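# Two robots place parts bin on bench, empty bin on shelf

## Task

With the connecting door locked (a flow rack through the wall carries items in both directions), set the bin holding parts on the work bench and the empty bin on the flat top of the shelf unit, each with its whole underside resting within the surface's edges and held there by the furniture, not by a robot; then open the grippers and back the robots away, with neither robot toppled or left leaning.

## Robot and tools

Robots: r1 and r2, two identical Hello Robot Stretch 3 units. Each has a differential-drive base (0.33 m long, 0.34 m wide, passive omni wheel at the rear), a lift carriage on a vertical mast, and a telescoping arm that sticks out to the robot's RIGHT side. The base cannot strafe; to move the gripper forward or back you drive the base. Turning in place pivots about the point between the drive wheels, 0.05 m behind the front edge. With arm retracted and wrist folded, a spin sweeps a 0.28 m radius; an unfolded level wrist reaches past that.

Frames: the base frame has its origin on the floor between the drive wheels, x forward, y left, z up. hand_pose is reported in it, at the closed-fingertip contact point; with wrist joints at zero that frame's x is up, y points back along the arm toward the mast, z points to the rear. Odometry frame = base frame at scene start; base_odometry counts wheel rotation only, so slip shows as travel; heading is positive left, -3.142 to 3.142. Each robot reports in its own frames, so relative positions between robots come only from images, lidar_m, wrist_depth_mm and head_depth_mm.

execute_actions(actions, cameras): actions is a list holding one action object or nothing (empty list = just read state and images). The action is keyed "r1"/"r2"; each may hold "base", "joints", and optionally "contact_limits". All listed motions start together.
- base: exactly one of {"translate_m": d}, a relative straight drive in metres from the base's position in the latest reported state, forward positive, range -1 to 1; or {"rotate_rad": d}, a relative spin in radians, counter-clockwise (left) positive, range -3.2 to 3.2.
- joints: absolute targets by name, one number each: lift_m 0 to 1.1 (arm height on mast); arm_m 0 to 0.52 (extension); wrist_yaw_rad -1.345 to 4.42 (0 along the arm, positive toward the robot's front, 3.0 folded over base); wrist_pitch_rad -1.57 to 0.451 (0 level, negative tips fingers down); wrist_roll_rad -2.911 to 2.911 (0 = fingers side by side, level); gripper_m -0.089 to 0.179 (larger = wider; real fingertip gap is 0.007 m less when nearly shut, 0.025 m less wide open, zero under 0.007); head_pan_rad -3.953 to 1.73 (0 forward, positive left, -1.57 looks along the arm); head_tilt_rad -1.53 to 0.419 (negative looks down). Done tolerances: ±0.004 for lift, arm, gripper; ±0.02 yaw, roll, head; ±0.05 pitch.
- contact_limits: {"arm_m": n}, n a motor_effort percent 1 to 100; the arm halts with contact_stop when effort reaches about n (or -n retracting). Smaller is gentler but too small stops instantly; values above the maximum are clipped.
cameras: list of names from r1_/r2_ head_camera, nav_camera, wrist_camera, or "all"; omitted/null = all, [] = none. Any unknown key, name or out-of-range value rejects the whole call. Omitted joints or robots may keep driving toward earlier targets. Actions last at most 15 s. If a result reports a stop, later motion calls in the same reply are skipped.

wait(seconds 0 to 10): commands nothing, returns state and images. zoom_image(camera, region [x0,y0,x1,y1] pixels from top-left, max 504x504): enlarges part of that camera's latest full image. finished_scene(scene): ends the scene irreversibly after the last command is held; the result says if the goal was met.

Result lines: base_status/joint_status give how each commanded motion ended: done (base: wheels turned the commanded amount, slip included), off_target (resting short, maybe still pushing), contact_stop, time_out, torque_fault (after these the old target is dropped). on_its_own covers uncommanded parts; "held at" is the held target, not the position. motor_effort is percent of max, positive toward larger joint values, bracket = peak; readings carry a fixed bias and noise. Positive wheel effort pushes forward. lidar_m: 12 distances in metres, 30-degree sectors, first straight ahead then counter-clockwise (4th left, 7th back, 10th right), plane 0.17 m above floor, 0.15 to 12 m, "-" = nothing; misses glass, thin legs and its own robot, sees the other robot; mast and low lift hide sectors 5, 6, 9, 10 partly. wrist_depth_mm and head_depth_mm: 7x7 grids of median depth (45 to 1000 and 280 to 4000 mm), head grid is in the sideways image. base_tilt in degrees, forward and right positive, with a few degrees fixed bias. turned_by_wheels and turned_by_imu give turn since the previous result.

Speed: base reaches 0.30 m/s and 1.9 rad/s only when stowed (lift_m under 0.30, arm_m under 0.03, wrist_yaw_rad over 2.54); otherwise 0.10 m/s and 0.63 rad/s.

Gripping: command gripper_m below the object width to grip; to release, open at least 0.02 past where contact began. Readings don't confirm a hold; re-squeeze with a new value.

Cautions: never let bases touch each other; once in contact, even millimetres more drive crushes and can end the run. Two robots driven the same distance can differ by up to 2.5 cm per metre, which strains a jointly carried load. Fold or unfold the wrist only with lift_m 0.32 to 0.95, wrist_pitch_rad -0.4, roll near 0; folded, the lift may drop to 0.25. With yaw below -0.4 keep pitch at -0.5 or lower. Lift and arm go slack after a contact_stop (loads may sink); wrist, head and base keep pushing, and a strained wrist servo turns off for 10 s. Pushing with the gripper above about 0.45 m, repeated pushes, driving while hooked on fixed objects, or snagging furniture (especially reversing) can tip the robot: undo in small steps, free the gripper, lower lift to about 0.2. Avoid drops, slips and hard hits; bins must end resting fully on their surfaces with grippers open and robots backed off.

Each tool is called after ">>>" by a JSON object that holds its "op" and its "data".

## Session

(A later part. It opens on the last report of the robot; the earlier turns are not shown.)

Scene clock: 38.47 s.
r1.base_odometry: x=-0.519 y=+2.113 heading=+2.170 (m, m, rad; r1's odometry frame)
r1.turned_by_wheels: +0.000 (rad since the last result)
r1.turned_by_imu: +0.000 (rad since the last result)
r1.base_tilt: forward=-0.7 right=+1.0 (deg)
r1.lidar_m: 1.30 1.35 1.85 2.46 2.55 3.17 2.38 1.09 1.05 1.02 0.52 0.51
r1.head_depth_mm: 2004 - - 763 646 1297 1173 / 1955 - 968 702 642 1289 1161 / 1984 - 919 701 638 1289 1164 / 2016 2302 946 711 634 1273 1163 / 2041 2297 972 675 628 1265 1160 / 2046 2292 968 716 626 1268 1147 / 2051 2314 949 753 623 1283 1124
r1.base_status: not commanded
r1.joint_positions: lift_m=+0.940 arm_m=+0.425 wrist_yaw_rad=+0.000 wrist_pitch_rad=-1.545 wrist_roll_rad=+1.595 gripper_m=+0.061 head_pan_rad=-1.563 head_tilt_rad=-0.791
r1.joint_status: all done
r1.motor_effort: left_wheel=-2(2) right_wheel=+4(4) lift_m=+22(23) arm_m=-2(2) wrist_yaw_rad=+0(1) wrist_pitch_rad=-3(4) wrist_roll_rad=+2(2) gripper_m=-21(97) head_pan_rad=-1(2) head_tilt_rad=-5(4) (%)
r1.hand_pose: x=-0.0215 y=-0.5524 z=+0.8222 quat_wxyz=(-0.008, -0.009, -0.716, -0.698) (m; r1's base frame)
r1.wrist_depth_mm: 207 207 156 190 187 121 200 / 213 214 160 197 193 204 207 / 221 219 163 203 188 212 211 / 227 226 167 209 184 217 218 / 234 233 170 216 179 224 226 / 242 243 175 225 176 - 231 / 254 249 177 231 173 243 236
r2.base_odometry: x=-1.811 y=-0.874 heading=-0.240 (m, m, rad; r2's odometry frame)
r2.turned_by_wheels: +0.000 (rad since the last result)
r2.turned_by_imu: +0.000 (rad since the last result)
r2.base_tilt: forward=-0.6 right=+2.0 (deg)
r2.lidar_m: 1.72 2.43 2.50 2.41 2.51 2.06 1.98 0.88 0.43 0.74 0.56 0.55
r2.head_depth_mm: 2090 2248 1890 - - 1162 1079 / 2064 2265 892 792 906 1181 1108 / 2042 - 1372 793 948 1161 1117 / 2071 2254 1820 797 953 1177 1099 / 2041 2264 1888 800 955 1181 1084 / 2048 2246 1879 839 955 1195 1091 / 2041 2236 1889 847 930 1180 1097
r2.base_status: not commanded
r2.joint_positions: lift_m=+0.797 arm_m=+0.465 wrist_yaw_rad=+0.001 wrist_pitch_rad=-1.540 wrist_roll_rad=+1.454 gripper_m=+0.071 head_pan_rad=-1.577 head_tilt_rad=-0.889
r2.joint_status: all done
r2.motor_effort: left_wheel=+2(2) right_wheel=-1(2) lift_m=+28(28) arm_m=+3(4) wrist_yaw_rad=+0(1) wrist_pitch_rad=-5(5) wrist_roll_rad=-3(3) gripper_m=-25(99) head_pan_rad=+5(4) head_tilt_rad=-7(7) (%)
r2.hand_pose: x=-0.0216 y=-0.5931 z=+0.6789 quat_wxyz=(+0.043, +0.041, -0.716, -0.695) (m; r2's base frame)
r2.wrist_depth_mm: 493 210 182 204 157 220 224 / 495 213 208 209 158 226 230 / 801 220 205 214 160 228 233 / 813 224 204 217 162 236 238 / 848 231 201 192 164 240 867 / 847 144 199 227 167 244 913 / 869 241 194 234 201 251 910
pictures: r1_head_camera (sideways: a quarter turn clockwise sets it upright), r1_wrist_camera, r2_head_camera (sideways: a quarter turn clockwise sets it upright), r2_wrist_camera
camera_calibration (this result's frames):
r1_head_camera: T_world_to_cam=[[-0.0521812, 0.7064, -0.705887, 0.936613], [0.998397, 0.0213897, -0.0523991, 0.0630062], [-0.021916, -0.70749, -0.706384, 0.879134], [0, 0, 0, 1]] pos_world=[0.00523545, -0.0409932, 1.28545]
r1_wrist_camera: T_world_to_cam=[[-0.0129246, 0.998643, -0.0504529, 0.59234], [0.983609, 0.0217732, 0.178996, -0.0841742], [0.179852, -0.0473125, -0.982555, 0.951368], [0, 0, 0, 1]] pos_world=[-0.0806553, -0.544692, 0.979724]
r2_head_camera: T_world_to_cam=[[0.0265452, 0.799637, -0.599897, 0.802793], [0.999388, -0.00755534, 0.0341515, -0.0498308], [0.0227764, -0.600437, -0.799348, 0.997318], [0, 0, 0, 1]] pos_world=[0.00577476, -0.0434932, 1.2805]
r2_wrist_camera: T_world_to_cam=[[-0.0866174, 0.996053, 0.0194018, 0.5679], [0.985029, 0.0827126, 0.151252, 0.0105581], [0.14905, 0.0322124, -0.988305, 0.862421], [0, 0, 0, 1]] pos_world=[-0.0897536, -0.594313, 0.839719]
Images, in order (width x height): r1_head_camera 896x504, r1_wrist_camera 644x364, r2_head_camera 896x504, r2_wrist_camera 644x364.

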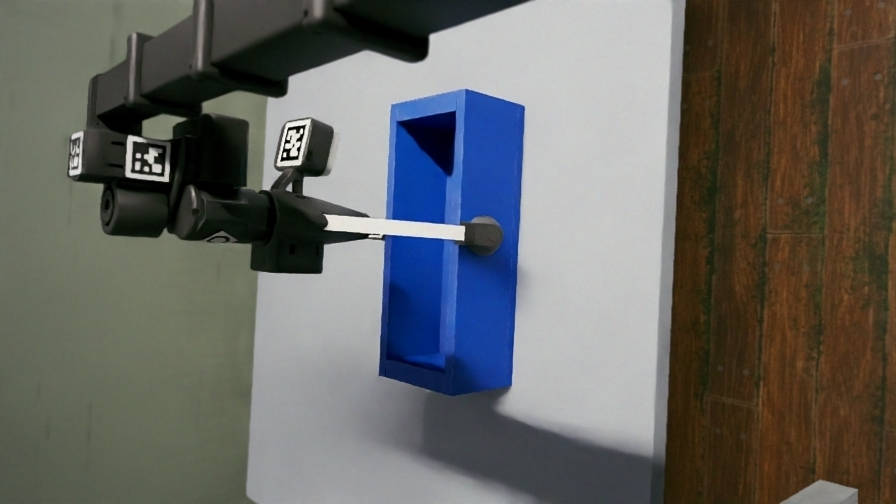

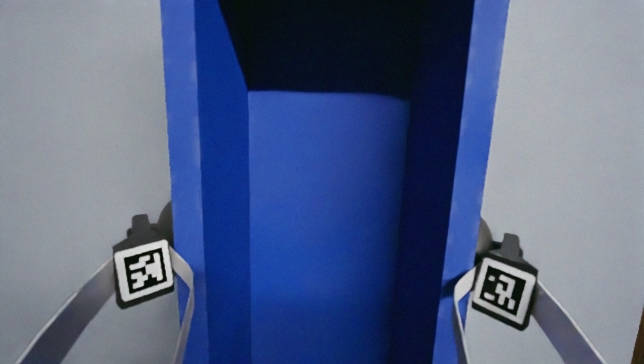

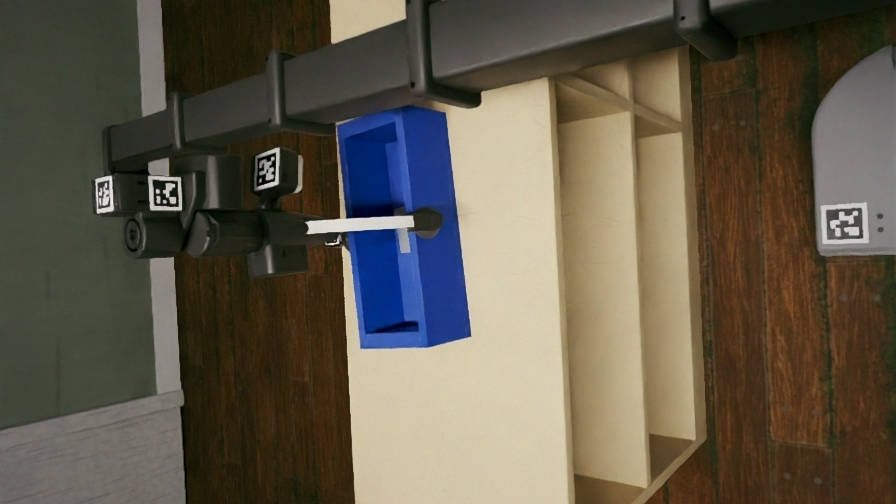

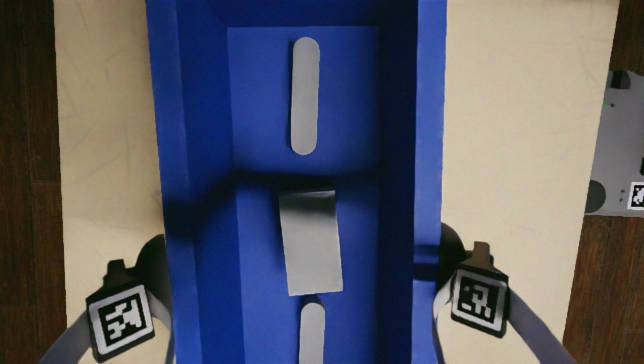

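>>> {"op": "execute_actions", "data": {"actions": [{"r1":{"base":{"rotate_rad":-0.03},"joints":{"lift_m":0.98}},"r2":{"joints":{"lift_m":0.85}}}], "cameras": []}}

>>> {"op": "execute_actions", "data": {"actions": [{"r1":{"base":{"translate_m":-1.0},"joints":{"arm_m":0.2,"wrist_roll_rad":1.57}},"r2":{"base":{"translate_m":1.0},"joints":{"lift_m":0.95,"wrist_roll_rad":1.57,"arm_m":0.3}}}], "cameras": ["r2_head_camera"]}}

Scene clock: 40.53 s.
r1.base_odometry: x=-0.519 y=+2.113 heading=+2.140 (m, m, rad; r1's odometry frame)
r1.turned_by_wheels: -0.030 (rad since the last result)
r1.turned_by_imu: -0.030 (rad since the last result)
r1.base_tilt: forward=-0.7 right=+1.0 (deg)
r1.lidar_m: 1.31 1.34 1.80 2.46 2.53 3.20 2.39 1.09 1.07 1.01 0.53 0.51
r1.head_depth_mm: 1954 - 989 788 646 1296 1164 / 1952 2339 980 642 643 1294 1169 / - - 957 645 637 1285 1160 / 2016 2257 948 679 633 1280 1157 / 2004 2284 972 657 628 1280 1156 / 2024 2296 965 695 627 1266 1145 / 2025 2306 955 755 623 1254 1144
r1.base_status: done
r1.joint_positions: lift_m=+0.980 arm_m=+0.425 wrist_yaw_rad=+0.000 wrist_pitch_rad=-1.545 wrist_roll_rad=+1.595 gripper_m=+0.064 head_pan_rad=-1.563 head_tilt_rad=-0.791
r1.joint_status: all done
r1.motor_effort: left_wheel=+1(5) right_wheel=+0(5) lift_m=+38(41) arm_m=-1(1) wrist_yaw_rad=+0(0) wrist_pitch_rad=-3(3) wrist_roll_rad=+2(2) gripper_m=-20(20) head_pan_rad=-2(2) head_tilt_rad=-5(5) (%)
r1.hand_pose: x=-0.0215 y=-0.5524 z=+0.8615 quat_wxyz=(-0.008, -0.009, -0.716, -0.698) (m; r1's base frame)
r1.wrist_depth_mm: 245 244 157 191 187 120 238 / 254 252 161 196 192 241 246 / 263 260 164 203 188 250 250 / 268 266 166 210 183 258 260 / 278 274 170 215 180 269 271 / 286 288 174 223 176 - 277 / 298 294 178 234 173 284 -
r2.base_odometry: x=-1.811 y=-0.874 heading=-0.240 (m, m, rad; r2's odometry frame)
r2.turned_by_wheels: +0.000 (rad since the last result)
r2.turned_by_imu: +0.000 (rad since the last result)
r2.base_tilt: forward=-0.6 right=+2.1 (deg)
r2.lidar_m: 1.71 2.43 2.49 2.41 2.51 2.06 1.98 0.88 0.43 0.74 0.56 0.55
r2.head_depth_mm: 2088 2289 - - 974 1173 1074 / 2004 - 956 807 896 1180 1110 / 1975 - 1848 804 946 1166 1115 / 2032 2287 1858 800 955 1173 1104 / 2065 2241 1874 802 956 1181 1089 / 2047 2266 1894 841 958 1183 1090 / 2015 2256 1913 845 927 1187 1100
r2.base_status: not commanded
r2.joint_positions: lift_m=+0.850 arm_m=+0.465 wrist_yaw_rad=+0.001 wrist_pitch_rad=-1.544 wrist_roll_rad=+1.453 gripper_m=+0.073 head_pan_rad=-1.577 head_tilt_rad=-0.889
r2.joint_status: all done
r2.motor_effort: left_wheel=+2(2) right_wheel=-1(1) lift_m=+35(44) arm_m=+2(3) wrist_yaw_rad=+0(1) wrist_pitch_rad=-4(17) wrist_roll_rad=-2(3) gripper_m=+0(24) head_pan_rad=+5(4) head_tilt_rad=-7(7) (%)
r2.hand_pose: x=-0.0216 y=-0.5924 z=+0.7317 quat_wxyz=(+0.043, +0.041, -0.715, -0.696) (m; r2's base frame)
r2.wrist_depth_mm: 828 261 198 202 269 273 879 / 841 269 260 256 275 279 892 / 861 269 263 266 280 285 - / 879 280 266 264 285 291 - / 875 287 275 248 295 299 959 / 908 292 284 282 - 304 968 / 963 302 288 292 309 - -
pictures: none
No camera images: the call's "cameras" was empty. Leave "cameras" out to get every camera's image.

Scene clock: 51.50 s.
r1.base_odometry: x=+0.020 y=+1.271 heading=+2.140 (m, m, rad; r1's odometry frame)
r1.turned_by_wheels: +0.000 (rad since the last result)
r1.turned_by_imu: +0.000 (rad since the last result)
r1.base_tilt: forward=-0.7 right=+0.9 (deg)
r1.lidar_m: 1.43 2.39 2.54 2.42 2.50 2.12 1.39 1.40 2.47 0.40 1.08 1.43
r1.head_depth_mm: 2056 - 2510 1969 1532 1294 1171 / 2029 - - 1813 532 484 1169 / 2046 - - 1841 534 487 1166 / 2048 2324 1018 - 537 842 1123 / 2050 2352 973 764 537 490 1151 / 2074 2297 965 758 507 1239 1149 / 2046 2296 960 754 620 1281 1143
r1.base_status: done
r1.joint_positions: lift_m=+0.980 arm_m=+0.200 wrist_yaw_rad=+0.000 wrist_pitch_rad=-1.545 wrist_roll_rad=+1.574 gripper_m=+0.064 head_pan_rad=-1.563 head_tilt_rad=-0.791
r1.joint_status: all done
r1.motor_effort: left_wheel=+1(3) right_wheel=+0(8) lift_m=+38(38) arm_m=-2(2) wrist_yaw_rad=+0(1) wrist_pitch_rad=-3(3) wrist_roll_rad=-3(5) gripper_m=-20(20) head_pan_rad=-2(2) head_tilt_rad=-5(4) (%)
r1.hand_pose: x=-0.0215 y=-0.3275 z=+0.8615 quat_wxyz=(-0.001, -0.001, -0.716, -0.698) (m; r1's base frame)
r1.wrist_depth_mm: - 989 157 190 187 121 970 / - - 160 195 193 119 998 / 261 260 163 202 187 122 - / 268 267 167 209 183 - - / 278 273 169 215 180 - - / 289 289 175 225 177 - - / 300 297 177 233 173 - -
r2.base_odometry: x=-0.839 y=-1.112 heading=-0.240 (m, m, rad; r2's odometry frame)
r2.turned_by_wheels: +0.000 (rad since the last result)
r2.turned_by_imu: -0.002 (rad since the last result)
r2.base_tilt: forward=-0.6 right=+2.0 (deg)
r2.lidar_m: 1.33 1.38 1.89 2.41 2.49 3.09 1.83 0.71 0.84 2.34 1.87 0.74
r2.head_depth_mm: - 2127 1836 1555 1352 1193 1075 / - 2234 1803 1571 1361 1199 1108 / - - 1822 1573 1371 1199 1114 / 2074 - 1819 1558 1376 1209 1096 / 2055 2229 1881 1601 1385 1219 1088 / 2059 2255 1883 1609 1383 1220 1088 / 2064 2286 1907 1607 1392 1225 1090
r2.base_status: done
r2.joint_positions: lift_m=+0.950 arm_m=+0.300 wrist_yaw_rad=+0.001 wrist_pitch_rad=-1.544 wrist_roll_rad=+1.566 gripper_m=+0.073 head_pan_rad=-1.577 head_tilt_rad=-0.889
r2.joint_status: all done
r2.motor_effort: left_wheel=+2(5) right_wheel=-2(2) lift_m=+35(34) arm_m=-3(4) wrist_yaw_rad=-1(0) wrist_pitch_rad=-3(3) wrist_roll_rad=+3(4) gripper_m=+0(0) head_pan_rad=+5(5) head_tilt_rad=-6(7) (%)
r2.hand_pose: x=-0.0216 y=-0.4278 z=+0.8317 quat_wxyz=(+0.002, +0.002, -0.716, -0.698) (m; r2's base frame)
r2.wrist_depth_mm: 917 964 925 962 962 981 964 / 948 943 955 964 968 - - / 973 962 964 - 985 - - / 947 978 - - - - - / 987 - - - - - - / - - - - - - - / - - - - - - -
pictures: r2_head_camera (sideways: a quarter turn clockwise sets it upright)
camera_calibration (this result's frames):
r2_head_camera: T_world_to_cam=[[0.0265454, 0.799652, -0.599877, 0.802767], [0.999388, -0.00755633, 0.0341515, -0.0498308], [0.0227764, -0.600416, -0.799363, 0.997338], [0, 0, 0, 1]] pos_world=[0.00577476, -0.0434926, 1.2805]
Images, in order (width x height): r2_head_camera 896x504.

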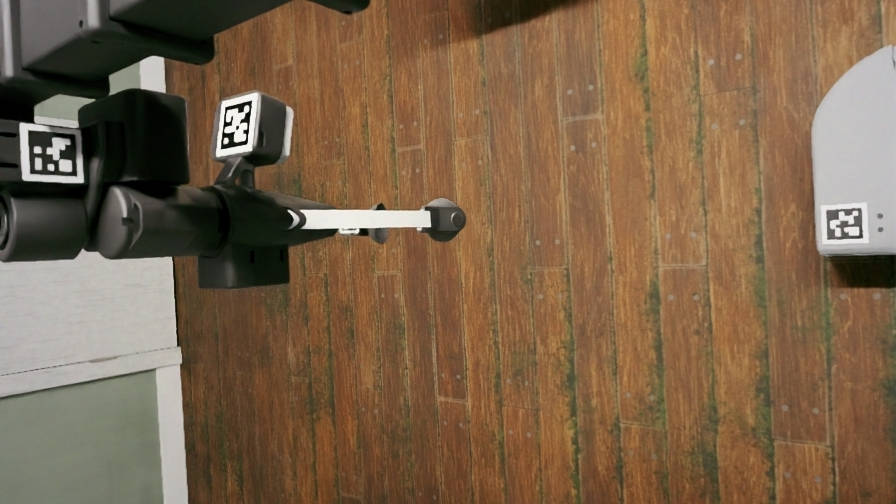

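>>> {"op": "execute_actions", "data": {"actions": [{"r1":{"base":{"translate_m":-1.0}},"r2":{"base":{"translate_m":-1.0},"joints":{"gripper_m":0.179,"arm_m":0.465,"wrist_roll_rad":1.45,"head_pan_rad":-1.57,"head_tilt_rad":-0.8}}}], "cameras": ["r2_head_camera","r2_wrist_camera"]}}

Scene clock: 63.53 s.
r1.base_odometry: x=+0.558 y=+0.428 heading=+2.140 (m, m, rad; r1's odometry frame)
r1.turned_by_wheels: +0.000 (rad since the last result)
r1.turned_by_imu: +0.000 (rad since the last result)
r1.base_tilt: forward=-0.7 right=+1.0 (deg)
r1.lidar_m: 2.42 3.43 2.50 2.39 1.49 1.06 1.01 0.44 0.49 2.39 1.44 1.04
r1.head_depth_mm: 2089 - 2475 1967 826 930 923 / 2051 - - 1795 533 486 1165 / 2093 - - 1843 536 486 1161 / 2089 2371 2546 - 536 1250 1158 / 2083 2374 2420 1896 540 490 1154 / 2085 2367 2404 1885 507 1238 1147 / 2088 2393 2411 1870 1538 1285 1145
r1.base_status: done
r1.joint_positions: lift_m=+0.980 arm_m=+0.200 wrist_yaw_rad=+0.000 wrist_pitch_rad=-1.545 wrist_roll_rad=+1.574 gripper_m=+0.067 head_pan_rad=-1.563 head_tilt_rad=-0.791
r1.joint_status: not commanded
r1.on_its_own: gripper_m is held at +0.066, not at your +0.060, by its stall guard, which is not easing now
r1.motor_effort: left_wheel=+1(4) right_wheel=+0(3) lift_m=+38(38) arm_m=-2(2) wrist_yaw_rad=+0(1) wrist_pitch_rad=-3(3) wrist_roll_rad=-3(3) gripper_m=-19(19) head_pan_rad=-2(2) head_tilt_rad=-4(4) (%)
r1.hand_pose: x=-0.0215 y=-0.3275 z=+0.8615 quat_wxyz=(-0.001, -0.001, -0.716, -0.698) (m; r1's base frame)
r1.wrist_depth_mm: 967 995 157 191 188 120 941 / - 991 160 196 191 119 983 / - - 163 201 187 122 996 / - - 167 210 184 - - / - - 169 217 179 - - / - - 174 223 176 - - / - - 177 232 172 - -
r2.base_odometry: x=-1.811 y=-0.874 heading=-0.240 (m, m, rad; r2's odometry frame)
r2.turned_by_wheels: +0.000 (rad since the last result)
r2.turned_by_imu: +0.005 (rad since the last result)
r2.base_tilt: forward=-0.6 right=+2.1 (deg)
r2.lidar_m: 1.72 2.43 2.50 2.41 2.51 2.05 1.98 0.88 0.44 0.74 0.55 0.55
r2.head_depth_mm: 1966 - 1987 885 784 1114 1093 / - 2347 2049 842 770 1056 1088 / - 2315 2054 840 775 1116 1092 / 2012 - 2023 833 777 1121 1096 / 2012 2347 2097 843 779 980 1099 / 1985 2298 2109 909 782 976 1110 / 1952 2274 2115 916 772 973 1104
r2.base_status: done
r2.joint_positions: lift_m=+0.950 arm_m=+0.465 wrist_yaw_rad=+0.001 wrist_pitch_rad=-1.544 wrist_roll_rad=+1.454 gripper_m=+0.179 head_pan_rad=-1.577 head_tilt_rad=-0.803
r2.joint_status: all done
r2.motor_effort: left_wheel=+2(4) right_wheel=-1(6) lift_m=+35(35) arm_m=+4(5) wrist_yaw_rad=+0(0) wrist_pitch_rad=-3(3) wrist_roll_rad=-2(3) gripper_m=+0(81) head_pan_rad=+4(4) head_tilt_rad=+3(15) (%)
r2.hand_pose: x=-0.0216 y=-0.5923 z=+0.8317 quat_wxyz=(+0.043, +0.041, -0.715, -0.696) (m; r2's base frame)
r2.wrist_depth_mm: 905 937 357 360 367 992 - / 926 931 362 358 373 961 987 / 952 949 364 367 387 387 - / 959 986 371 372 386 - - / 977 - 380 384 396 - - / - - 392 389 405 - - / - - 402 321 416 - -
pictures: r2_head_camera (sideways: a quarter turn clockwise sets it upright), r2_wrist_camera
camera_calibration (this result's frames):
r2_head_camera: T_world_to_cam=[[0.0262271, 0.745183, -0.666344, 0.889373], [0.999405, -0.00461711, 0.0341728, -0.0498625], [0.0223884, -0.666844, -0.744861, 0.92647], [0, 0, 0, 1]] pos_world=[0.005765, -0.0451641, 1.28442]
r2_wrist_camera: T_world_to_cam=[[-0.0869677, 0.995957, 0.0224956, 0.561458], [0.985002, 0.0825892, 0.151495, -0.0128973], [0.149025, 0.0353333, -0.988202, 1.01516], [0, 0, 0, 1]] pos_world=[-0.0897517, -0.593992, 0.992509]
Images, in order (width x height): r2_head_camera 896x504, r2_wrist_camera 644x364.

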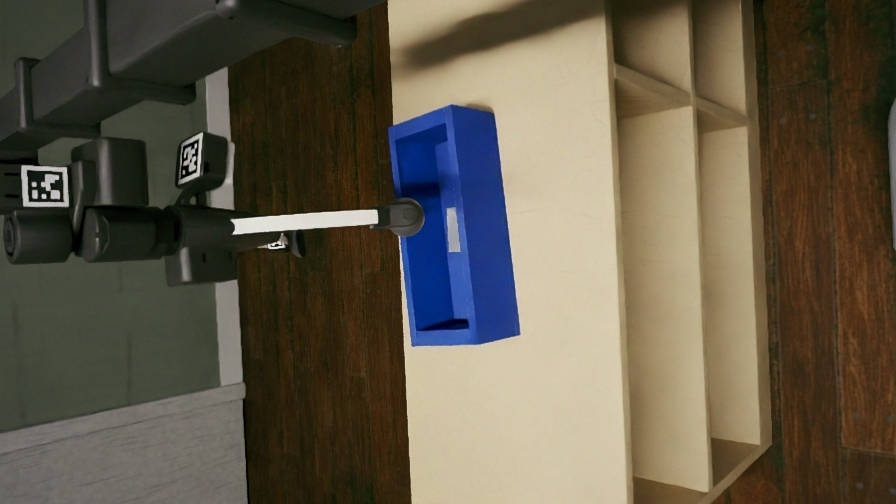

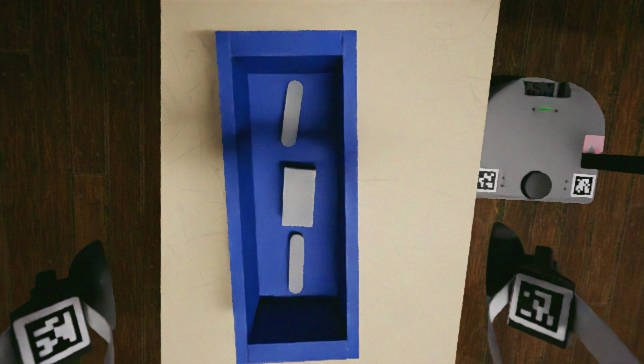

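>>> {"op": "execute_actions", "data": {"actions": [{"r1":{"base":{"translate_m":-0.51}},"r2":{"joints":{"lift_m":0.79,"arm_m":0.471}}}], "cameras": ["r2_head_camera","r2_wrist_camera","r1_head_camera"]}}

Scene clock: 69.83 s.
r1.base_odometry: x=+0.833 y=-0.001 heading=+2.140 (m, m, rad; r1's odometry frame)
r1.turned_by_wheels: +0.000 (rad since the last result)
r1.turned_by_imu: +0.000 (rad since the last result)
r1.base_tilt: forward=-0.7 right=+1.0 (deg)
r1.lidar_m: 1.56 3.49 2.49 2.19 0.73 0.52 0.50 0.51 0.69 0.54 0.29 1.53
r1.head_depth_mm: 1393 - 1308 1285 808 646 1131 / 2003 - - 1761 532 484 1150 / 2101 - - 1819 534 488 1144 / 2094 2385 2539 - 536 566 1140 / 2085 2389 2422 1897 536 491 1117 / 2116 2380 2404 1894 507 557 777 / 2095 2378 2379 1879 1502 595 1124
r1.base_status: done
r1.joint_positions: lift_m=+0.980 arm_m=+0.200 wrist_yaw_rad=+0.000 wrist_pitch_rad=-1.545 wrist_roll_rad=+1.574 gripper_m=+0.067 head_pan_rad=-1.563 head_tilt_rad=-0.791
r1.joint_status: not commanded
r1.on_its_own: gripper_m is held at +0.066, not at your +0.060, by its stall guard, which is not easing now
r1.motor_effort: left_wheel=+0(4) right_wheel=+1(3) lift_m=+38(38) arm_m=-2(2) wrist_yaw_rad=+1(0) wrist_pitch_rad=-3(3) wrist_roll_rad=-3(3) gripper_m=-19(19) head_pan_rad=-2(2) head_tilt_rad=-5(4) (%)
r1.hand_pose: x=-0.0215 y=-0.3275 z=+0.8615 quat_wxyz=(-0.001, -0.001, -0.716, -0.698) (m; r1's base frame)
r1.wrist_depth_mm: - 380 157 190 187 120 964 / 400 393 161 196 191 119 952 / 417 417 164 202 187 122 - / 433 437 167 209 185 - - / 461 466 170 214 180 - - / - 467 174 223 177 - - / - 474 177 231 173 - -
r2.base_odometry: x=-1.811 y=-0.874 heading=-0.240 (m, m, rad; r2's odometry frame)
r2.turned_by_wheels: +0.000 (rad since the last result)
r2.turned_by_imu: +0.000 (rad since the last result)
r2.base_tilt: forward=-0.7 right=+1.9 (deg)
r2.lidar_m: 1.72 2.43 2.50 2.41 2.51 2.06 1.98 0.88 0.43 0.74 0.55 0.56
r2.head_depth_mm: 2011 2324 2049 905 - 1137 1072 / 2016 2279 2108 815 770 1047 1092 / 2006 2213 1925 843 771 1116 1095 / 2007 2245 2128 828 781 1132 1094 / 2014 2322 2098 845 783 977 1107 / 1993 2285 2092 911 780 978 1117 / 1971 2263 2134 914 772 979 1110
r2.base_status: not commanded
r2.joint_positions: lift_m=+0.790 arm_m=+0.471 wrist_yaw_rad=+0.001 wrist_pitch_rad=-1.544 wrist_roll_rad=+1.454 gripper_m=+0.179 head_pan_rad=-1.577 head_tilt_rad=-0.803
r2.joint_status: all done
r2.motor_effort: left_wheel=+2(2) right_wheel=-1(1) lift_m=+24(30) arm_m=+4(3) wrist_yaw_rad=+0(0) wrist_pitch_rad=-4(3) wrist_roll_rad=-3(2) gripper_m=+1(1) head_pan_rad=+5(5) head_tilt_rad=+2(3) (%)
r2.hand_pose: x=-0.0216 y=-0.5983 z=+0.6721 quat_wxyz=(+0.043, +0.041, -0.715, -0.696) (m; r2's base frame)
r2.wrist_depth_mm: 482 135 185 200 150 214 218 / 789 133 203 205 153 219 221 / 800 144 205 209 156 223 228 / 802 143 212 212 158 231 231 / 817 222 215 186 161 234 562 / 841 141 219 221 166 240 901 / - 230 225 228 206 246 949
pictures: r1_head_camera (sideways: a quarter turn clockwise sets it upright), r2_head_camera (sideways: a quarter turn clockwise sets it upright), r2_wrist_camera
camera_calibration (this result's frames):
r1_head_camera: T_world_to_cam=[[-0.0521812, 0.7064, -0.705887, 0.936613], [0.998397, 0.0213897, -0.0523991, 0.0630062], [-0.021916, -0.70749, -0.706384, 0.879134], [0, 0, 0, 1]] pos_world=[0.00523545, -0.0409933, 1.28545]
r2_head_camera: T_world_to_cam=[[0.0262272, 0.745183, -0.666344, 0.889373], [0.999405, -0.00461723, 0.0341728, -0.0498625], [0.0223884, -0.666844, -0.744861, 0.926471], [0, 0, 0, 1]] pos_world=[0.00576499, -0.0451641, 1.28442]
r2_wrist_camera: T_world_to_cam=[[-0.0869676, 0.995957, 0.0224956, 0.571025], [0.985002, 0.0825892, 0.151495, 0.0117747], [0.149025, 0.0353333, -0.988202, 0.857672], [0, 0, 0, 1]] pos_world=[-0.0897517, -0.599993, 0.832924]
Images, in order (width x height): r1_head_camera 896x504, r2_head_camera 896x504, r2_wrist_camera 644x364.

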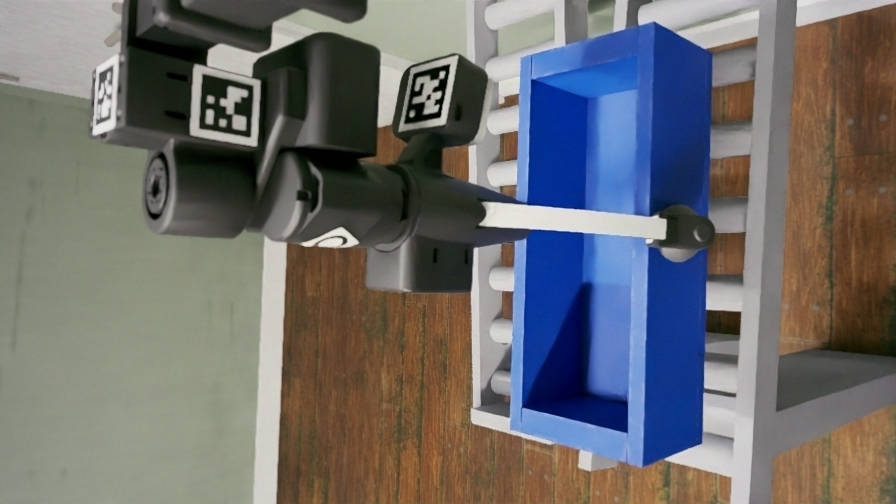

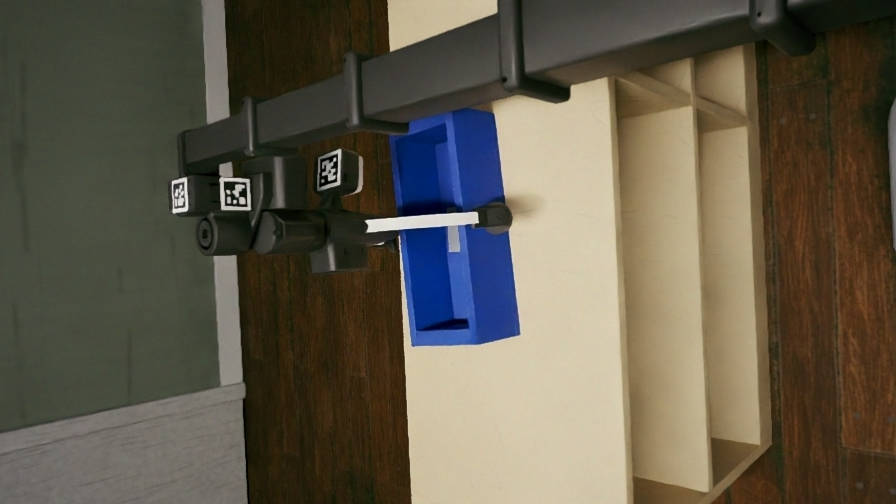

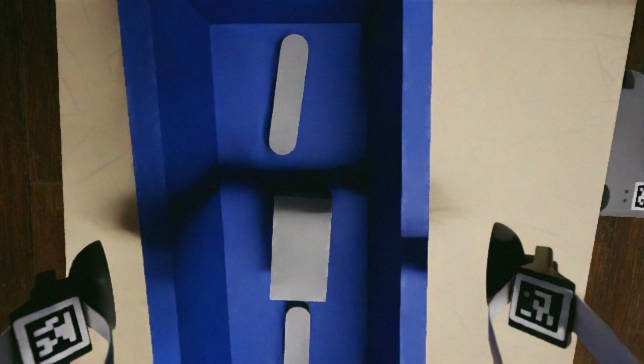

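>>> {"op": "execute_actions", "data": {"actions": [{"r1":{"base":{"rotate_rad":0.03},"joints":{"lift_m":0.90}},"r2":{"joints":{"lift_m":0.784,"arm_m":0.477}}}], "cameras": []}}

>>> {"op": "execute_actions", "data": {"actions": [{"r2":{"joints":{"gripper_m":0.066}}}], "cameras": ["r2_head_camera","r2_wrist_camera","r1_head_camera"]}}

Scene clock: 74.50 s.
r1.base_odometry: x=+0.833 y=-0.001 heading=+2.170 (m, m, rad; r1's odometry frame)
r1.turned_by_wheels: +0.030 (rad since the last result)
r1.turned_by_imu: +0.029 (rad since the last result)
r1.base_tilt: forward=-0.7 right=+1.0 (deg)
r1.lidar_m: 2.93 3.39 2.47 1.94 0.71 0.52 0.50 0.52 0.71 0.54 0.29 1.53
r1.head_depth_mm: 1550 1499 1327 - 874 1187 1132 / 2069 2264 - - 589 530 1126 / 2096 2383 - - 591 572 1142 / 2083 2394 2561 2041 594 569 1134 / 2108 2400 2420 1889 617 561 1110 / 2140 2392 2398 1877 616 516 754 / 2110 2427 2380 1872 1543 638 1140
r1.base_status: done
r1.joint_positions: lift_m=+0.900 arm_m=+0.200 wrist_yaw_rad=+0.000 wrist_pitch_rad=-1.545 wrist_roll_rad=+1.574 gripper_m=+0.067 head_pan_rad=-1.563 head_tilt_rad=-0.791
r1.joint_status: all done
r1.on_its_own: gripper_m is held at +0.066, not at your +0.060, by its stall guard, which is not easing now
r1.motor_effort: left_wheel=-3(3) right_wheel=+3(6) lift_m=+23(31) arm_m=-2(2) wrist_yaw_rad=+0(0) wrist_pitch_rad=-3(3) wrist_roll_rad=-3(3) gripper_m=-19(19) head_pan_rad=-2(2) head_tilt_rad=-5(4) (%)
r1.hand_pose: x=-0.0215 y=-0.3275 z=+0.7822 quat_wxyz=(-0.001, -0.001, -0.716, -0.698) (m; r1's base frame)
r1.wrist_depth_mm: 316 304 157 190 187 120 870 / 933 326 161 196 191 118 904 / 344 336 163 203 188 121 898 / 359 350 166 210 183 944 958 / 501 343 170 216 180 - 990 / 398 379 175 223 176 - - / 394 393 178 234 173 - -
r2.base_odometry: x=-1.811 y=-0.874 heading=-0.240 (m, m, rad; r2's odometry frame)
r2.turned_by_wheels: +0.000 (rad since the last result)
r2.turned_by_imu: +0.000 (rad since the last result)
r2.base_tilt: forward=-0.7 right=+2.0 (deg)
r2.lidar_m: 1.71 2.43 2.50 2.41 2.51 2.05 1.98 0.88 0.43 0.74 0.55 0.55
r2.head_depth_mm: 2052 2346 2032 905 - - 1063 / 2029 2276 - 821 769 1053 1088 / 2033 2244 1881 844 771 1121 1093 / 2016 2298 2119 831 778 1119 1100 / 1984 2319 2100 843 782 977 1107 / 2018 2304 2131 908 784 974 1106 / 1973 2262 2114 919 771 973 1110
r2.base_status: not commanded
r2.joint_positions: lift_m=+0.784 arm_m=+0.477 wrist_yaw_rad=+0.001 wrist_pitch_rad=-1.544 wrist_roll_rad=+1.454 gripper_m=+0.179 head_pan_rad=-1.577 head_tilt_rad=-0.803
r2.joint_status: all done
r2.motor_effort: left_wheel=+2(2) right_wheel=-1(1) lift_m=+25(23) arm_m=+4(5) wrist_yaw_rad=+0(1) wrist_pitch_rad=-4(4) wrist_roll_rad=-2(2) gripper_m=+0(0) head_pan_rad=+5(5) head_tilt_rad=+3(2) (%)
r2.hand_pose: x=-0.0216 y=-0.6043 z=+0.6661 quat_wxyz=(+0.043, +0.041, -0.715, -0.696) (m; r2's base frame)
r2.wrist_depth_mm: 742 133 184 188 132 209 212 / 769 131 197 199 134 215 214 / 797 130 200 202 155 216 220 / 811 210 203 207 157 222 225 / 815 215 209 179 160 228 231 / 857 222 206 183 163 231 914 / - 227 199 222 166 239 921
pictures: none
No camera images: the call's "cameras" was empty. Leave "cameras" out to get every camera's image.

Scene clock: 76.10 s.
r1.base_odometry: x=+0.833 y=-0.001 heading=+2.170 (m, m, rad; r1's odometry frame)
r1.turned_by_wheels: +0.000 (rad since the last result)
r1.turned_by_imu: +0.000 (rad since the last result)
r1.base_tilt: forward=-0.6 right=+0.9 (deg)
r1.lidar_m: 2.94 3.39 2.47 1.94 0.71 0.52 0.50 0.52 0.71 0.54 0.29 1.53
r1.head_depth_mm: 1545 1495 1333 - 870 1179 1130 / 2053 2241 - - 590 530 1130 / 2088 2392 - - 593 573 1145 / 2108 2391 2533 2043 594 569 1136 / 2118 2403 2424 1905 616 559 1113 / 2113 2415 2401 1870 615 515 756 / 2113 2432 2358 1878 1538 641 1138
r1.base_status: not commanded
r1.joint_positions: lift_m=+0.900 arm_m=+0.200 wrist_yaw_rad=+0.000 wrist_pitch_rad=-1.545 wrist_roll_rad=+1.574 gripper_m=+0.067 head_pan_rad=-1.563 head_tilt_rad=-0.791
r1.joint_status: not commanded
r1.on_its_own: gripper_m is held at +0.066, not at your +0.060, by its stall guard, which is not easing now
r1.motor_effort: left_wheel=-2(2) right_wheel=+4(3) lift_m=+23(23) arm_m=-2(1) wrist_yaw_rad=+0(0) wrist_pitch_rad=-3(3) wrist_roll_rad=-3(3) gripper_m=-19(20) head_pan_rad=-2(1) head_tilt_rad=-4(5) (%)
r1.hand_pose: x=-0.0215 y=-0.3275 z=+0.7822 quat_wxyz=(-0.001, -0.001, -0.716, -0.698) (m; r1's base frame)
r1.wrist_depth_mm: 315 309 156 191 187 120 852 / 937 325 160 195 192 118 888 / 341 331 164 203 189 122 909 / 361 353 167 209 184 960 953 / 506 344 170 216 180 973 - / 401 378 175 224 177 - 1000 / 394 394 178 232 174 - -
r2.base_odometry: x=-1.811 y=-0.874 heading=-0.240 (m, m, rad; r2's odometry frame)
r2.turned_by_wheels: +0.000 (rad since the last result)
r2.turned_by_imu: +0.000 (rad since the last result)
r2.base_tilt: forward=-0.7 right=+2.1 (deg)
r2.lidar_m: 1.72 2.43 2.50 2.41 2.51 2.06 1.98 0.88 0.43 0.74 0.55 0.56
r2.head_depth_mm: 2018 2327 2054 900 - - 1072 / 2006 2304 - 817 770 1054 1091 / 2013 2236 1876 841 779 1118 1100 / 2001 2273 2096 829 779 1128 1097 / 2011 2297 2084 846 779 974 1103 / 2002 2281 2093 912 785 978 1106 / 1956 2269 2145 919 769 974 1112
r2.base_status: not commanded
r2.joint_positions: lift_m=+0.784 arm_m=+0.477 wrist_yaw_rad=+0.001 wrist_pitch_rad=-1.542 wrist_roll_rad=+1.454 gripper_m=+0.067 head_pan_rad=-1.577 head_tilt_rad=-0.803
r2.joint_status: all done
r2.motor_effort: left_wheel=+3(2) right_wheel=-1(1) lift_m=+28(28) arm_m=+3(4) wrist_yaw_rad=+0(0) wrist_pitch_rad=-4(4) wrist_roll_rad=-2(2) gripper_m=-28(99) head_pan_rad=+5(5) head_tilt_rad=+3(3) (%)
r2.hand_pose: x=-0.0216 y=-0.6046 z=+0.6659 quat_wxyz=(+0.043, +0.041, -0.716, -0.696) (m; r2's base frame)
r2.wrist_depth_mm: 752 131 183 187 133 208 211 / 781 130 194 197 135 214 214 / 777 129 198 202 137 218 221 / 798 210 202 205 141 223 224 / 820 215 206 178 161 227 229 / 827 128 205 182 163 232 236 / 867 131 200 218 168 237 952
pictures: r1_head_camera (sideways: a quarter turn clockwise sets it upright), r2_head_camera (sideways: a quarter turn clockwise sets it upright), r2_wrist_camera
camera_calibration (this result's frames):
r1_head_camera: T_world_to_cam=[[-0.0521812, 0.7064, -0.705887, 0.936613], [0.998397, 0.0213898, -0.0523991, 0.0630062], [-0.0219159, -0.70749, -0.706384, 0.879134], [0, 0, 0, 1]] pos_world=[0.00523546, -0.0409932, 1.28545]
r2_head_camera: T_world_to_cam=[[0.0262271, 0.745183, -0.666344, 0.889373], [0.999405, -0.00461712, 0.0341728, -0.0498625], [0.0223884, -0.666844, -0.744861, 0.926471], [0, 0, 0, 1]] pos_world=[0.005765, -0.0451641, 1.28442]
r2_wrist_camera: T_world_to_cam=[[-0.0869678, 0.99598, 0.0214553, 0.578148], [0.985001, 0.0827475, 0.15141, 0.0133836], [0.149026, 0.0343012, -0.988238, 0.851188], [0, 0, 0, 1]] pos_world=[-0.0897516, -0.606128, 0.826746]
Images, in order (width x height): r1_head_camera 896x504, r2_head_camera 896x504, r2_wrist_camera 644x364.

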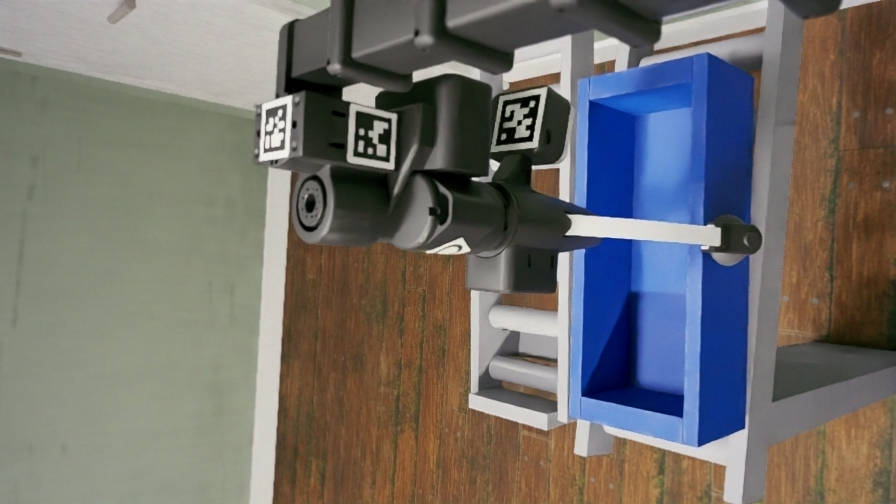

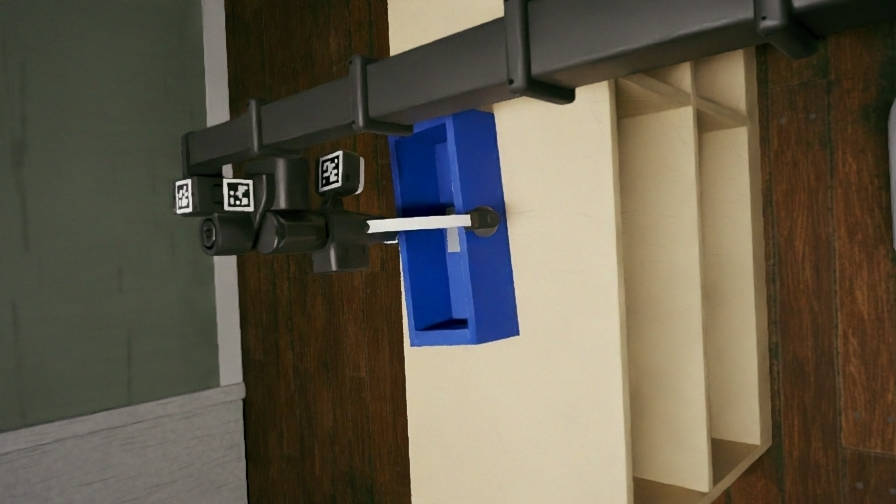

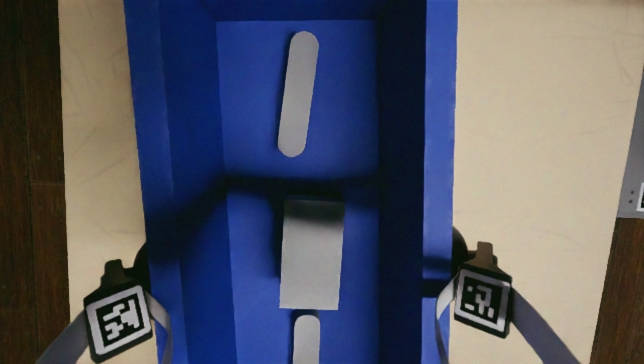

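>>> {"op": "execute_actions", "data": {"actions": [{"r1":{"joints":{"arm_m":0.218}},"r2":{"joints":{"lift_m":0.82}}}], "cameras": ["r2_head_camera","r1_head_camera","r1_wrist_camera"]}}

Scene clock: 77.37 s.
r1.base_odometry: x=+0.833 y=-0.001 heading=+2.170 (m, m, rad; r1's odometry frame)
r1.turned_by_wheels: +0.000 (rad since the last result)
r1.turned_by_imu: +0.000 (rad since the last result)
r1.base_tilt: forward=-0.6 right=+0.9 (deg)
r1.lidar_m: 2.94 3.39 2.46 1.94 0.71 0.52 0.50 0.52 0.71 0.54 0.29 1.54
r1.head_depth_mm: 1546 1505 - - 874 1185 1132 / 2059 2246 - - 601 547 1129 / 2099 2377 - - 620 574 1139 / 2100 2394 2500 - 611 563 1141 / 2095 2386 2418 1900 615 553 1107 / 2105 2382 2398 1886 604 553 754 / 2137 2410 2369 1871 1536 641 1143
r1.base_status: not commanded
r1.joint_positions: lift_m=+0.900 arm_m=+0.218 wrist_yaw_rad=+0.000 wrist_pitch_rad=-1.545 wrist_roll_rad=+1.574 gripper_m=+0.067 head_pan_rad=-1.563 head_tilt_rad=-0.791
r1.joint_status: all done
r1.on_its_own: gripper_m is held at +0.066, not at your +0.060, by its stall guard, which is not easing now
r1.motor_effort: left_wheel=-3(2) right_wheel=+4(3) lift_m=+23(23) arm_m=+2(1) wrist_yaw_rad=-1(1) wrist_pitch_rad=-3(3) wrist_roll_rad=-3(3) gripper_m=-19(19) head_pan_rad=-2(2) head_tilt_rad=-4(5) (%)
r1.hand_pose: x=-0.0215 y=-0.3450 z=+0.7822 quat_wxyz=(-0.001, -0.001, -0.716, -0.698) (m; r1's base frame)
r1.wrist_depth_mm: 321 296 157 190 186 120 866 / 933 322 160 196 193 118 894 / 342 330 163 203 190 121 918 / 361 354 167 210 184 918 940 / 390 371 170 215 181 987 - / 407 395 175 225 176 - - / 389 389 178 231 172 - -
r2.base_odometry: x=-1.811 y=-0.874 heading=-0.240 (m, m, rad; r2's odometry frame)
r2.turned_by_wheels: +0.000 (rad since the last result)
r2.turned_by_imu: +0.000 (rad since the last result)
r2.base_tilt: forward=-0.7 right=+2.0 (deg)
r2.lidar_m: 1.72 2.42 2.50 2.40 2.50 2.05 1.99 0.88 0.44 0.74 0.55 0.55
r2.head_depth_mm: 2029 2332 2106 - - 1121 1066 / 2017 2259 - 789 767 1052 1088 / 2017 - 1936 825 775 1127 1098 / 2023 2259 2025 809 779 1126 1096 / 2016 2322 2091 798 782 981 1109 / 1994 2283 2099 908 784 975 1103 / 1954 2256 2129 913 769 975 1113
r2.base_status: not commanded
r2.joint_positions: lift_m=+0.820 arm_m=+0.477 wrist_yaw_rad=+0.001 wrist_pitch_rad=-1.542 wrist_roll_rad=+1.454 gripper_m=+0.073 head_pan_rad=-1.577 head_tilt_rad=-0.803
r2.joint_status: all done
r2.on_its_own: gripper_m is held at +0.072, not at your +0.066, by its stall guard, which is still easing
r2.motor_effort: left_wheel=+3(2) right_wheel=-1(1) lift_m=+40(47) arm_m=+3(3) wrist_yaw_rad=-1(0) wrist_pitch_rad=-4(4) wrist_roll_rad=-2(2) gripper_m=-25(27) head_pan_rad=+5(5) head_tilt_rad=+3(3) (%)
r2.hand_pose: x=-0.0216 y=-0.6046 z=+0.7015 quat_wxyz=(+0.043, +0.041, -0.716, -0.696) (m; r2's base frame)
r2.wrist_depth_mm: 800 131 182 187 133 243 249 / 817 130 194 198 135 248 251 / 830 128 197 201 137 253 256 / 852 247 201 204 140 259 261 / 873 251 206 178 160 264 911 / 874 128 205 181 164 271 962 / 906 131 201 219 168 281 957
pictures: r1_head_camera (sideways: a quarter turn clockwise sets it upright), r1_wrist_camera, r2_head_camera (sideways: a quarter turn clockwise sets it upright)
camera_calibration (this result's frames):
r1_head_camera: T_world_to_cam=[[-0.0521811, 0.7064, -0.705887, 0.936613], [0.998397, 0.0213896, -0.0523991, 0.0630062], [-0.0219161, -0.70749, -0.706384, 0.879134], [0, 0, 0, 1]] pos_world=[0.00523545, -0.0409933, 1.28545]
r1_wrist_camera: T_world_to_cam=[[-0.0344496, 0.998121, -0.0506815, 0.382738], [0.983008, 0.0429896, 0.178459, -0.0737955], [0.180302, -0.0436725, -0.982641, 0.923191], [0, 0, 0, 1]] pos_world=[-0.0807265, -0.338528, 0.939733]
r2_head_camera: T_world_to_cam=[[0.0262271, 0.745183, -0.666344, 0.889373], [0.999405, -0.00461711, 0.0341728, -0.0498625], [0.0223884, -0.666844, -0.744861, 0.926471], [0, 0, 0, 1]] pos_world=[0.005765, -0.0451641, 1.28442]
Images, in order (width x height): r1_head_camera 896x504, r1_wrist_camera 644x364, r2_head_camera 896x504.

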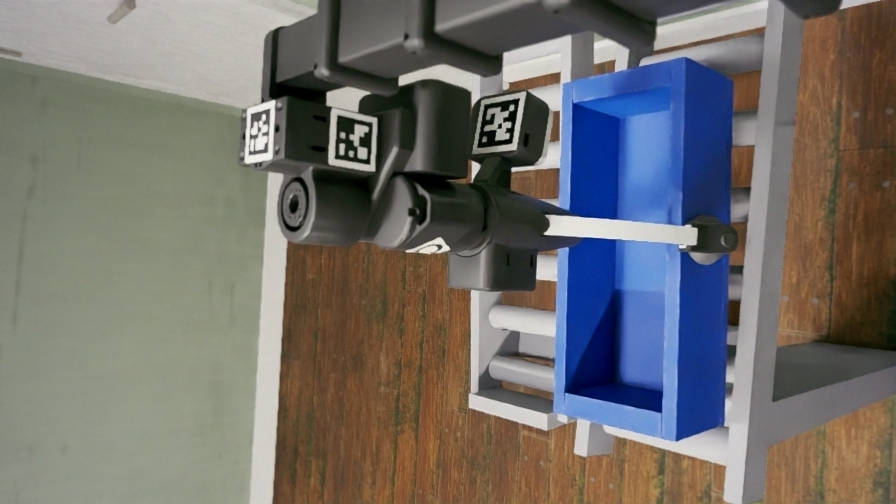

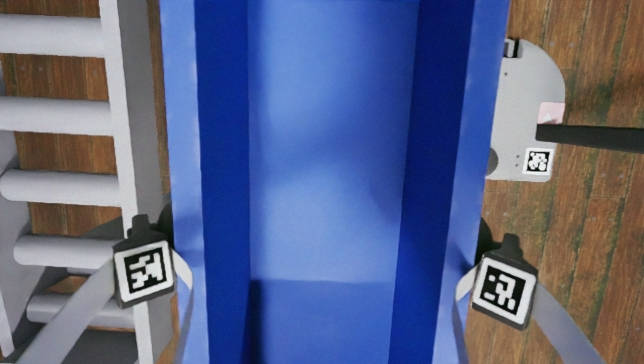

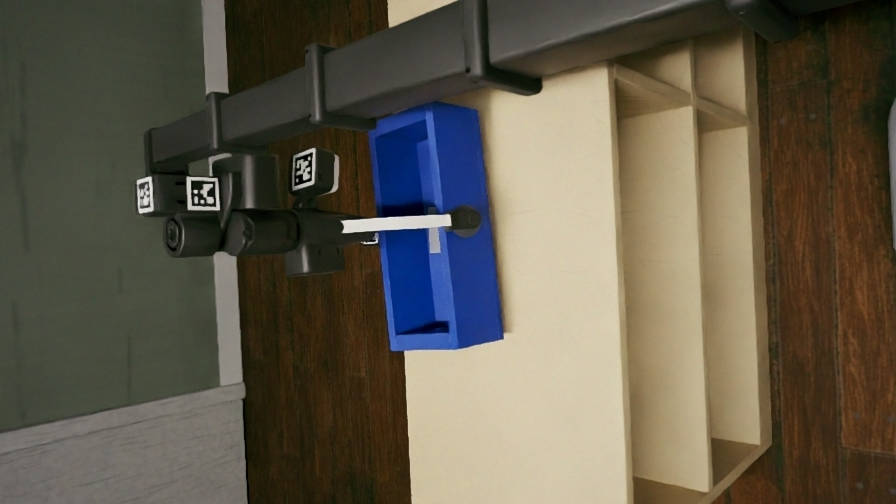

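Held for now; let the guard settle while r1 lowers.

>>> {"op": "execute_actions", "data": {"actions": [{"r1":{"joints":{"lift_m":0.865}},"r2":{"joints":{"wrist_roll_rad":1.57}}}], "cameras": ["r1_head_camera"]}}

Scene clock: 78.63 s.
r1.base_odometry: x=+0.833 y=-0.001 heading=+2.170 (m, m, rad; r1's odometry frame)
r1.turned_by_wheels: +0.000 (rad since the last result)
r1.turned_by_imu: +0.000 (rad since the last result)
r1.base_tilt: forward=-0.7 right=+1.0 (deg)
r1.lidar_m: 2.93 3.38 2.46 1.94 0.71 0.52 0.50 0.52 0.71 0.54 0.29 1.54
r1.head_depth_mm: 1549 1498 1403 - - 636 1117 / 2041 2227 2168 - 642 573 1127 / 2098 2381 2600 - 625 573 1136 / 2082 2368 2534 1994 625 577 1137 / 2114 2381 2406 1896 819 562 1116 / 2112 2418 2410 1881 671 553 753 / 2123 2385 2396 1870 1550 640 1138
r1.base_status: not commanded
r1.joint_positions: lift_m=+0.865 arm_m=+0.218 wrist_yaw_rad=+0.000 wrist_pitch_rad=-1.545 wrist_roll_rad=+1.574 gripper_m=+0.067 head_pan_rad=-1.563 head_tilt_rad=-0.791
r1.joint_status: all done
r1.on_its_own: gripper_m is held at +0.066, not at your +0.060, by its stall guard, which is not easing now
r1.motor_effort: left_wheel=-2(3) right_wheel=+3(4) lift_m=+23(25) arm_m=+3(3) wrist_yaw_rad=+0(0) wrist_pitch_rad=-3(3) wrist_roll_rad=-3(3) gripper_m=-19(19) head_pan_rad=-2(2) head_tilt_rad=-5(4) (%)
r1.hand_pose: x=-0.0215 y=-0.3450 z=+0.7472 quat_wxyz=(-0.001, -0.001, -0.716, -0.698) (m; r1's base frame)
r1.wrist_depth_mm: 277 279 157 192 190 120 863 / 887 300 160 197 193 120 880 / 302 301 163 204 189 123 902 / 327 310 166 210 183 938 930 / 973 304 170 217 180 936 950 / 385 324 175 222 176 - 993 / 362 358 176 231 174 - 999
r2.base_odometry: x=-1.811 y=-0.874 heading=-0.240 (m, m, rad; r2's odometry frame)
r2.turned_by_wheels: +0.000 (rad since the last result)
r2.turned_by_imu: +0.000 (rad since the last result)
r2.base_tilt: forward=-0.8 right=+2.0 (deg)
r2.lidar_m: 1.71 2.43 2.50 2.41 2.50 2.05 1.98 0.88 0.43 0.74 0.55 0.55
r2.head_depth_mm: 2021 2349 2093 - - 1123 1067 / 2018 2250 - 790 767 1044 1093 / 2000 - 1949 817 774 1122 1093 / 2025 2245 2012 811 778 1124 1096 / 2015 2314 2098 814 779 979 1103 / 1979 2285 2103 913 785 979 1110 / 1967 2270 2124 918 771 973 1106
r2.base_status: not commanded
r2.joint_positions: lift_m=+0.820 arm_m=+0.477 wrist_yaw_rad=+0.001 wrist_pitch_rad=-1.542 wrist_roll_rad=+1.566 gripper_m=+0.079 head_pan_rad=-1.577 head_tilt_rad=-0.803
r2.joint_status: all done
r2.on_its_own: gripper_m is held at +0.078, not at your +0.066, by its stall guard, which is still easing
r2.motor_effort: left_wheel=+2(2) right_wheel=-1(1) lift_m=+39(39) arm_m=+3(3) wrist_yaw_rad=-1(1) wrist_pitch_rad=-4(4) wrist_roll_rad=+3(3) gripper_m=-22(24) head_pan_rad=+5(4) head_tilt_rad=+2(3) (%)
r2.hand_pose: x=-0.0216 y=-0.6046 z=+0.7015 quat_wxyz=(+0.002, +0.002, -0.717, -0.697) (m; r2's base frame)
r2.wrist_depth_mm: 812 131 182 186 133 245 832 / 815 130 194 197 136 248 248 / 852 128 198 201 137 253 255 / 841 246 203 204 140 258 884 / 863 253 206 178 160 263 913 / 878 128 204 181 164 274 945 / 898 131 201 219 167 277 970
pictures: r1_head_camera (sideways: a quarter turn clockwise sets it upright)
camera_calibration (this result's frames):
r1_head_camera: T_world_to_cam=[[-0.0521812, 0.7064, -0.705887, 0.936613], [0.998397, 0.0213897, -0.0523991, 0.0630062], [-0.021916, -0.70749, -0.706384, 0.879134], [0, 0, 0, 1]] pos_world=[0.00523545, -0.0409932, 1.28545]
Images, in order (width x height): r1_head_camera 896x504.

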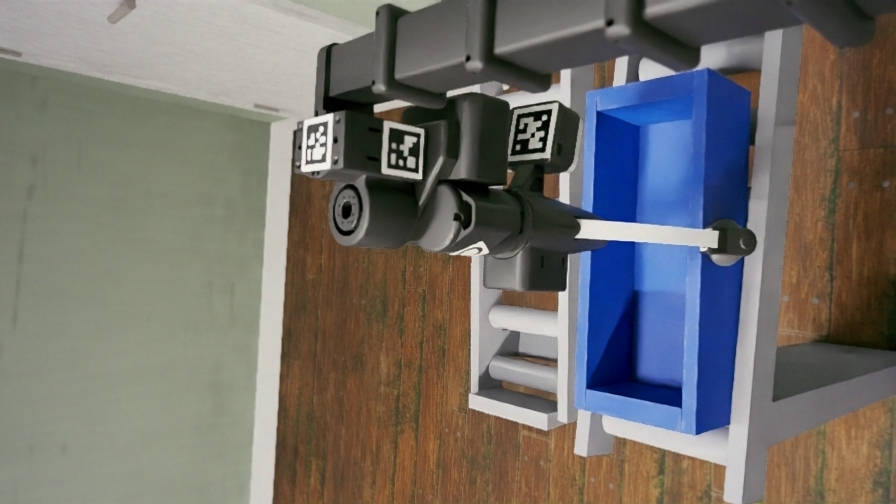

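>>> {"op": "execute_actions", "data": {"actions": [{"r1":{"joints":{"lift_m":0.853}}}], "cameras": []}}

>>> {"op": "execute_actions", "data": {"actions": [{"r1":{"joints":{"gripper_m":0.179}}}], "cameras": ["r1_head_camera"]}}

Scene clock: 79.60 s.
r1.base_odometry: x=+0.833 y=-0.001 heading=+2.170 (m, m, rad; r1's odometry frame)
r1.turned_by_wheels: +0.000 (rad since the last result)
r1.turned_by_imu: +0.000 (rad since the last result)
r1.base_tilt: forward=-0.7 right=+1.0 (deg)
r1.lidar_m: 2.92 3.38 2.47 1.94 0.71 0.52 0.50 0.52 0.71 0.54 0.29 1.53
r1.head_depth_mm: 1553 1495 1411 - - - 1126 / 2037 2236 2181 - 807 580 1125 / 2097 2389 2573 - 647 575 1140 / 2107 2417 2454 1987 638 623 1136 / 2110 2398 2451 1896 818 564 1113 / 2105 2372 2399 1902 673 554 755 / 2110 2402 2396 1873 1530 640 1141
r1.base_status: not commanded
r1.joint_positions: lift_m=+0.854 arm_m=+0.218 wrist_yaw_rad=+0.000 wrist_pitch_rad=-1.551 wrist_roll_rad=+1.573 gripper_m=+0.067 head_pan_rad=-1.563 head_tilt_rad=-0.791
r1.joint_status: lift_m contact_stop (moved -0.011 of -0.012)
r1.on_its_own: gripper_m is held at +0.066, not at your +0.060, by its stall guard, which is not easing now; lift_m is slack since a contact_stop, until your next command for it
r1.motor_effort: left_wheel=-2(2) right_wheel=+6(6) lift_m=+29(32) arm_m=+1(3) wrist_yaw_rad=+0(0) wrist_pitch_rad=+1(3) wrist_roll_rad=-3(3) gripper_m=-20(20) head_pan_rad=-2(2) head_tilt_rad=-5(4) (%)
r1.hand_pose: x=-0.0215 y=-0.3435 z=+0.7362 quat_wxyz=(+0.000, -0.001, -0.714, -0.700) (m; r1's base frame)
r1.wrist_depth_mm: 258 851 161 202 175 837 836 / 907 878 165 205 188 126 883 / 284 307 167 208 183 128 886 / 309 312 171 209 179 917 914 / 504 293 175 216 175 921 926 / 331 302 178 217 171 - 966 / 354 349 183 222 169 - 988
r2.base_odometry: x=-1.811 y=-0.874 heading=-0.240 (m, m, rad; r2's odometry frame)
r2.turned_by_wheels: +0.000 (rad since the last result)
r2.turned_by_imu: +0.000 (rad since the last result)
r2.base_tilt: forward=-0.7 right=+2.0 (deg)
r2.lidar_m: 1.72 2.43 2.50 2.41 2.51 2.06 1.98 0.88 0.43 0.74 0.56 0.55
r2.head_depth_mm: 2022 2314 2091 - - 1122 1069 / 2012 2253 - 794 768 1055 1094 / 2004 - 1939 814 772 1123 1093 / 2001 2228 1989 813 779 1120 1094 / 2013 2331 2105 809 781 978 1102 / 1969 2266 2105 908 785 979 1111 / 1958 2278 2135 917 770 972 1111
r2.base_status: not commanded
r2.joint_positions: lift_m=+0.820 arm_m=+0.477 wrist_yaw_rad=+0.001 wrist_pitch_rad=-1.542 wrist_roll_rad=+1.566 gripper_m=+0.082 head_pan_rad=-1.577 head_tilt_rad=-0.803
r2.joint_status: not commanded
r2.on_its_own: gripper_m is held at +0.081, not at your +0.066, by its stall guard, which is still easing
r2.motor_effort: left_wheel=+2(2) right_wheel=-1(1) lift_m=+39(39) arm_m=+3(3) wrist_yaw_rad=+0(0) wrist_pitch_rad=-4(4) wrist_roll_rad=+3(2) gripper_m=-21(22) head_pan_rad=+5(5) head_tilt_rad=+3(3) (%)
r2.hand_pose: x=-0.0216 y=-0.6046 z=+0.7015 quat_wxyz=(+0.002, +0.002, -0.717, -0.697) (m; r2's base frame)
r2.wrist_depth_mm: 782 131 181 186 133 243 808 / 801 131 194 197 135 249 250 / 844 128 198 202 137 255 254 / 849 246 202 204 140 257 889 / 861 251 206 177 160 266 934 / 885 127 204 181 164 272 970 / 899 131 200 217 168 281 966
pictures: none
No camera images: the call's "cameras" was empty. Leave "cameras" out to get every camera's image.

not run: a stop came earlier in this reply.


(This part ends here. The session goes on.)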